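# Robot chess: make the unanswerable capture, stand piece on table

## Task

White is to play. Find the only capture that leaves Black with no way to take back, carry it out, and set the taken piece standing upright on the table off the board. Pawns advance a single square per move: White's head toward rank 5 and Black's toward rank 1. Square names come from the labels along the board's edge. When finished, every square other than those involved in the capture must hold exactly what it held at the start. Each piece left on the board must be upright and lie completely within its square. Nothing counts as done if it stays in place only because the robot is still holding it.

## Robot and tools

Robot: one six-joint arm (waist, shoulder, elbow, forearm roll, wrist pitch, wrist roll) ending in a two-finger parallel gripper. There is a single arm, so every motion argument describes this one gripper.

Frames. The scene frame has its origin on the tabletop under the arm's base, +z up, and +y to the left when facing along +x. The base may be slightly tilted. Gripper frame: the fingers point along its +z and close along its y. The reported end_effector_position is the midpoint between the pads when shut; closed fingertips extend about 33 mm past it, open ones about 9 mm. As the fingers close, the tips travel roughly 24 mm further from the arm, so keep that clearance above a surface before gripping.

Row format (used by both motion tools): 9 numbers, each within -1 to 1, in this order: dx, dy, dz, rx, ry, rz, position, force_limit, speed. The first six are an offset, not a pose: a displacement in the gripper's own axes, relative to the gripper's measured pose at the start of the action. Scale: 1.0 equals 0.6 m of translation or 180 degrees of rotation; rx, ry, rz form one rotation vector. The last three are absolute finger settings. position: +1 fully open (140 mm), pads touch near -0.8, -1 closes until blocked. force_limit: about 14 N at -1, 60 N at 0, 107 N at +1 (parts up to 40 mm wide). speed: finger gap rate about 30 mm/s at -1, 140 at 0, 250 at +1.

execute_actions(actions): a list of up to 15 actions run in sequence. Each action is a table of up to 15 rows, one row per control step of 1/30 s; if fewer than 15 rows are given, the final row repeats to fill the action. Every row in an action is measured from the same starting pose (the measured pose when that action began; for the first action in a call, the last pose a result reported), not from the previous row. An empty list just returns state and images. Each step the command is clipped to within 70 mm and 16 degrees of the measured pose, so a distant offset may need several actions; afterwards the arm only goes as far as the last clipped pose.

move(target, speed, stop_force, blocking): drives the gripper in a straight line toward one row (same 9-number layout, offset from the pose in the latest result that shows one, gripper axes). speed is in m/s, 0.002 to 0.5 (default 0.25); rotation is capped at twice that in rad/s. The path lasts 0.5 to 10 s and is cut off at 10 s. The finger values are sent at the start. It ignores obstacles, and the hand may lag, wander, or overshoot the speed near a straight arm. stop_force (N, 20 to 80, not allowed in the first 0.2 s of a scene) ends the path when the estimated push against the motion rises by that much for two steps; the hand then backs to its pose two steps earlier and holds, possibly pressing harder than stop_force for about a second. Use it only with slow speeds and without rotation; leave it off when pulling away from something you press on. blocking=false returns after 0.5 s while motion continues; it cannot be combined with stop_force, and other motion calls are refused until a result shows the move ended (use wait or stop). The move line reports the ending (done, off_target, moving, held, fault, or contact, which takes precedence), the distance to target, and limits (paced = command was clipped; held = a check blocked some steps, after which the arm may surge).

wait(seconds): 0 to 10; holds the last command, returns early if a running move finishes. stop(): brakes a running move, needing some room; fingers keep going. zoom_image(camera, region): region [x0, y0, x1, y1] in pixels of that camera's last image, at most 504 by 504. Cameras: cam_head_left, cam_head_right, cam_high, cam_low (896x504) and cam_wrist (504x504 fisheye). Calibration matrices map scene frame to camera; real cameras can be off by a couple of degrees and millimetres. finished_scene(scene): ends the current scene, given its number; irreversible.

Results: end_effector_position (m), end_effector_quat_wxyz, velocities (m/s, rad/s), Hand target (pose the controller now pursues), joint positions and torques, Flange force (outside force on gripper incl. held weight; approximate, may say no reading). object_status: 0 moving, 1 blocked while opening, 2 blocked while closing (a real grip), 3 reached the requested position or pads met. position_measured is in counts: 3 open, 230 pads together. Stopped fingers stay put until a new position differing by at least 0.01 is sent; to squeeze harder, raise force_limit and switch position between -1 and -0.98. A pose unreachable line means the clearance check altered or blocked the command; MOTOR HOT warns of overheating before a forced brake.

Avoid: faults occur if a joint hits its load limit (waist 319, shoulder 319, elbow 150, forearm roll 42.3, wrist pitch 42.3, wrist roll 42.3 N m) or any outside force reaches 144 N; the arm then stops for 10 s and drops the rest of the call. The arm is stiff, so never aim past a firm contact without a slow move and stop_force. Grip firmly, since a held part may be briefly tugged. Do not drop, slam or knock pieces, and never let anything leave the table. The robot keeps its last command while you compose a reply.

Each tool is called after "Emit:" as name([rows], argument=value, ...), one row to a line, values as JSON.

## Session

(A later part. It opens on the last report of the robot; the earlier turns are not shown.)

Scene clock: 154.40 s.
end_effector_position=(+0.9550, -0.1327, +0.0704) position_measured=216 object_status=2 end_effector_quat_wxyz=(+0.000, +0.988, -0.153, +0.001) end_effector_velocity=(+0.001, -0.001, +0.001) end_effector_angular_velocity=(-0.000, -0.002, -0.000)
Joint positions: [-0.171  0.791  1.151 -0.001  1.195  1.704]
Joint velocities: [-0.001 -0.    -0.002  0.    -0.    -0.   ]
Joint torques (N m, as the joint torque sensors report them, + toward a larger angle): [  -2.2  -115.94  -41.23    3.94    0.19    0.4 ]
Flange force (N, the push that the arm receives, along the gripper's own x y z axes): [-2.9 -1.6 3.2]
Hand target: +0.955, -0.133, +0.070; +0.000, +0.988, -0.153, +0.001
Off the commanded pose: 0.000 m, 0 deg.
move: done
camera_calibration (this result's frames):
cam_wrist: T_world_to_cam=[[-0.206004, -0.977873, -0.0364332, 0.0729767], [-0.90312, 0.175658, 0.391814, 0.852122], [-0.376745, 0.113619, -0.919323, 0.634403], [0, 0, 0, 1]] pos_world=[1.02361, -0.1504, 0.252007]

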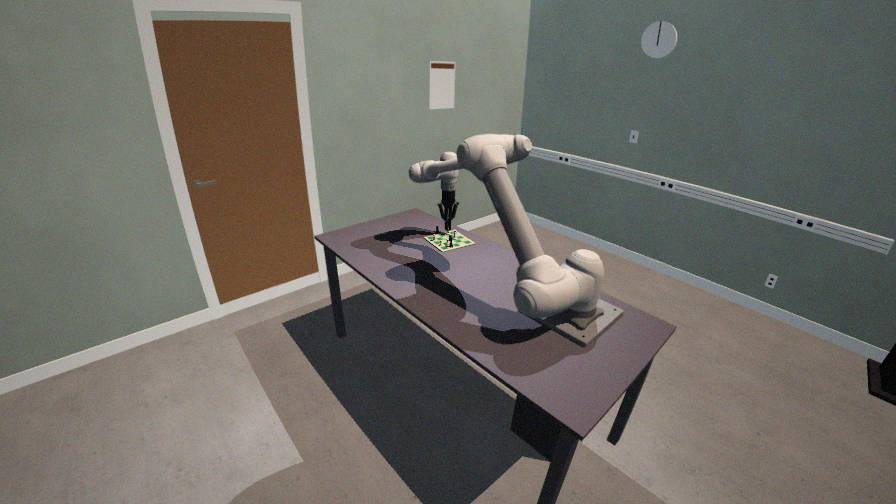

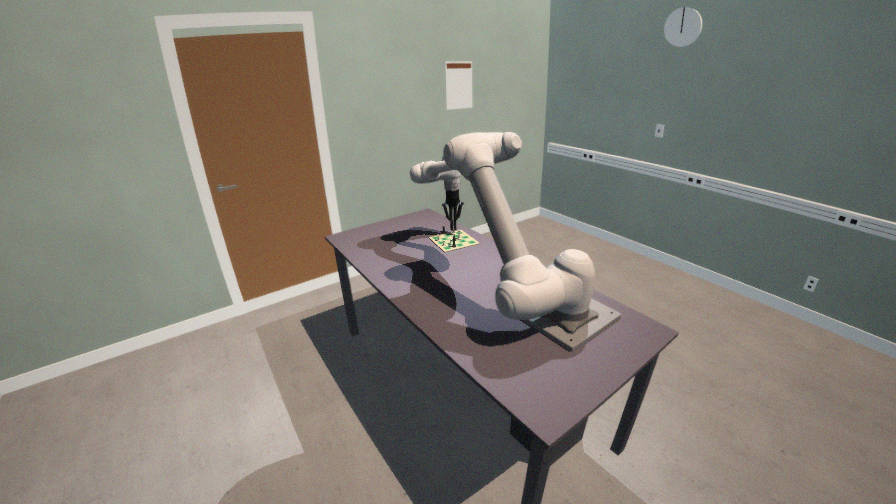

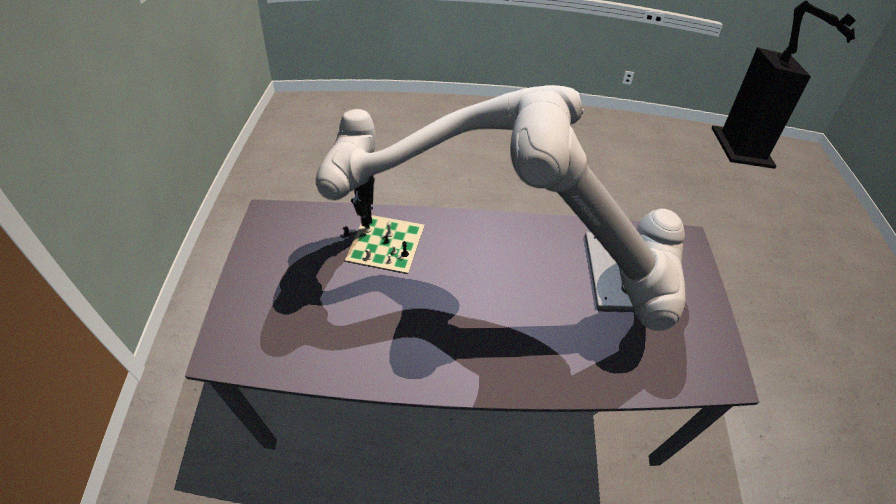

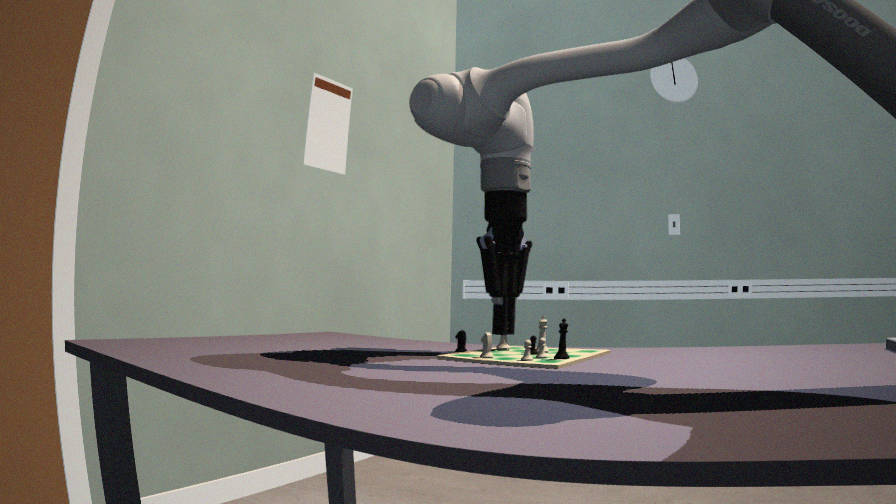

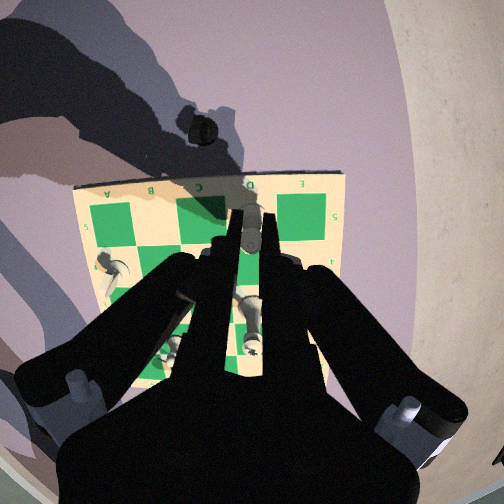

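Emit:
execute_actions([
  [[0,0,0.0005,0,0,0,-1,0.3,-0.55],[0,0,0.0011,0,0,0,-1,0.3,-0.55],[0,0,0.0017,0,0,0,-1,0.3,-0.55],[0,0,0.0023,0,0,0,-1,0.3,-0.55],[0,0,0.0028,0,0,0,-1,0.3,-0.55],[0,0,0.0031,0,0,0,-1,0.3,-0.55],[0,0,0.0033,0,0,0,-1,0.3,-0.55],[0,0,0.0033,0,0,0,-1,0.3,-0.55],[0,0,0.0033,0,0,0,-1,0.3,-0.55],[0,0,0.0033,0,0,0,-0.4,0.3,-0.2]],
  [[0,0,0,0,0,0,-0.4,0.3,-0.2],[0,0,0,0,0,0,-0.4,0.3,-0.2],[0,0,-0.002,0,0,0,-0.4,0.3,-0.2],[0,0,-0.006,0,0,0,-0.4,0.3,-0.2],[0,0,-0.011,0,0,0,-0.4,0.3,-0.2],[0,0,-0.017,0,0,0,-0.4,0.3,-0.2],[0,0,-0.024,0,0,0,-0.4,0.3,-0.2],[0,0,-0.031,0,0,0,-0.4,0.3,-0.2],[0,0,-0.038,0,0,0,-0.4,0.3,-0.2],[0,0,-0.045,0,0,0,-0.4,0.3,-0.2],[0,0,-0.051,0,0,0,-0.4,0.3,-0.2],[0,0,-0.056,0,0,0,-0.4,0.3,-0.2],[0,0,-0.060,0,0,0,-0.4,0.3,-0.2],[0,0,-0.063,0,0,0,-0.4,0.3,-0.2],[0,0,-0.065,0,0,0,-0.4,0.3,-0.2]],
])

Emit:
zoom_image(camera="cam_wrist", region=[170, 100, 340, 270])

Emit:
zoom_image(camera="cam_low", region=[430, 290, 620, 380])

Scene clock: 167.13 s.
end_effector_position=(+0.9550, -0.1327, +0.1017) position_measured=179 object_status=3 end_effector_quat_wxyz=(+0.000, +0.988, -0.153, +0.001) end_effector_velocity=(+0.000, -0.000, +0.078) end_effector_angular_velocity=(-0.000, -0.002, +0.001)
Joint positions: [-0.171  0.772  1.127 -0.     1.238  1.704]
Joint velocities: [-0.    -0.046 -0.065 -0.     0.109 -0.001]
Joint torques (N m, as the joint torque sensors report them, + toward a larger angle): [  -1.66 -112.49  -40.12    3.81    0.16    0.48]
Flange force (N, the push that the arm receives, along the gripper's own x y z axes): [0.8 -1.3 5.4]
Flange force at the end of the 1st action (N, along the gripper's axes at the end of the call): [-1.1 -2.5 2.6]
Hand target: +0.955, -0.133, +0.107; +0.000, +0.988, -0.153, +0.001
Off the commanded pose: 0.006 m, 0 deg.
camera_calibration (this result's frames):
cam_wrist: T_world_to_cam=[[-0.206044, -0.977859, -0.0365769, 0.0741653], [-0.903274, 0.175686, 0.391448, 0.839981], [-0.376355, 0.113694, -0.919473, 0.662888], [0, 0, 0, 1]] pos_world=[1.0235, -0.150416, 0.283411]

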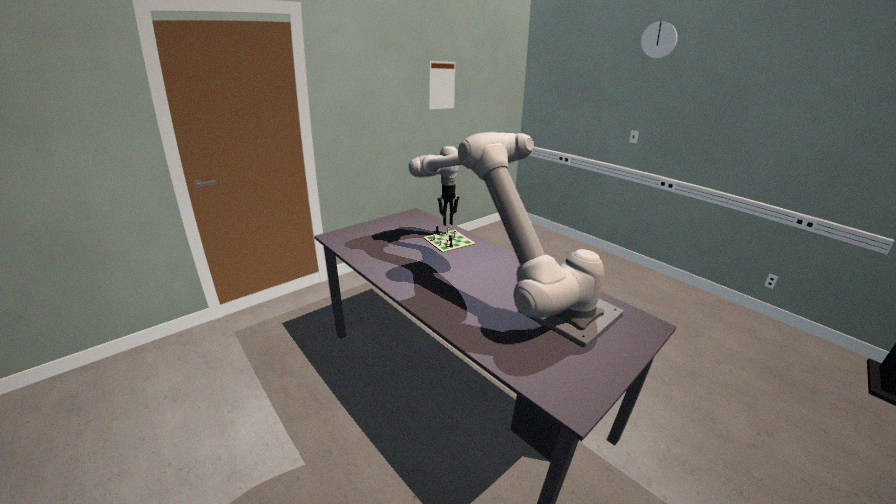

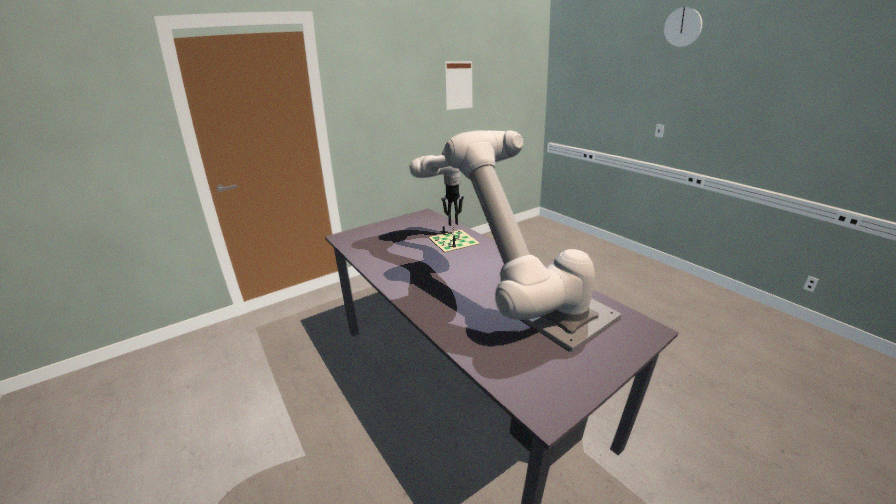

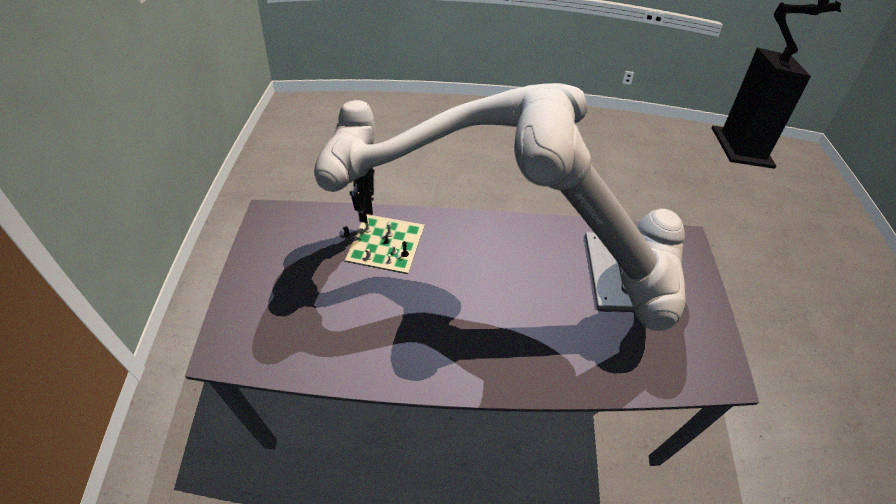

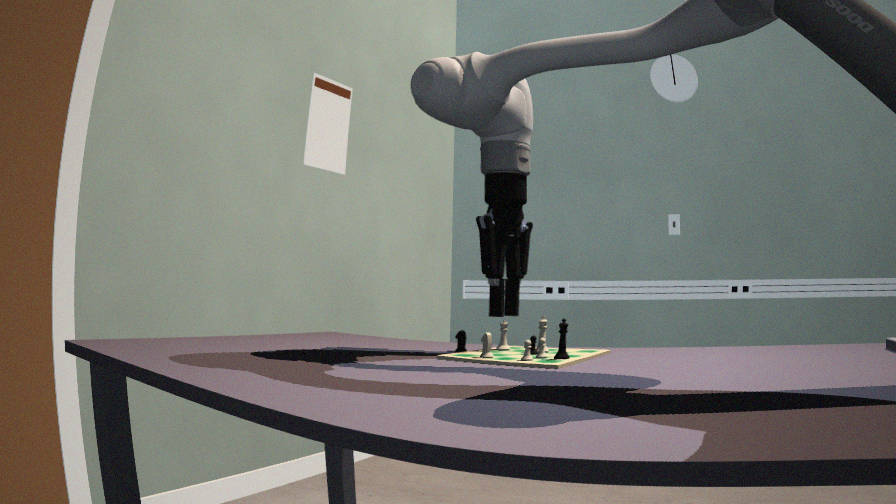

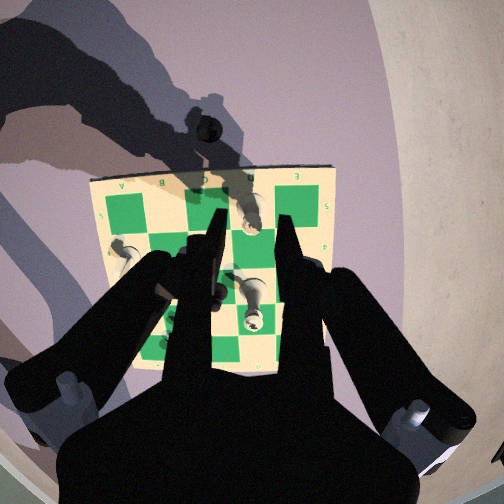

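Region (170, 100, 340, 270) of cam_wrist's 504x504 image, scaled by 2.965, with more detail than that image has.

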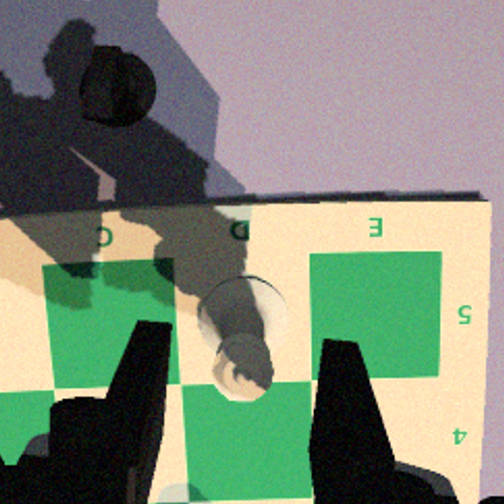

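Region (430, 290, 620, 380) of cam_low's 896x504 image, scaled by 2.653, with more detail than that image has; it fills the top 239 rows of this view, and the rest is white.

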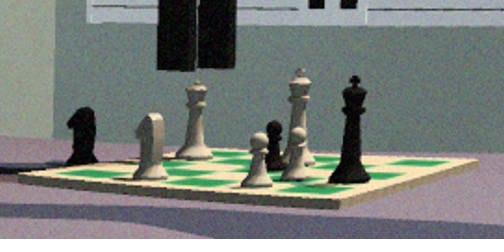

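Qxd5 is complete: the queen stands centred on d5 and the knight is upright on the table.

Emit:
finished_scene(scene=2)

The scene is finished: the task was done.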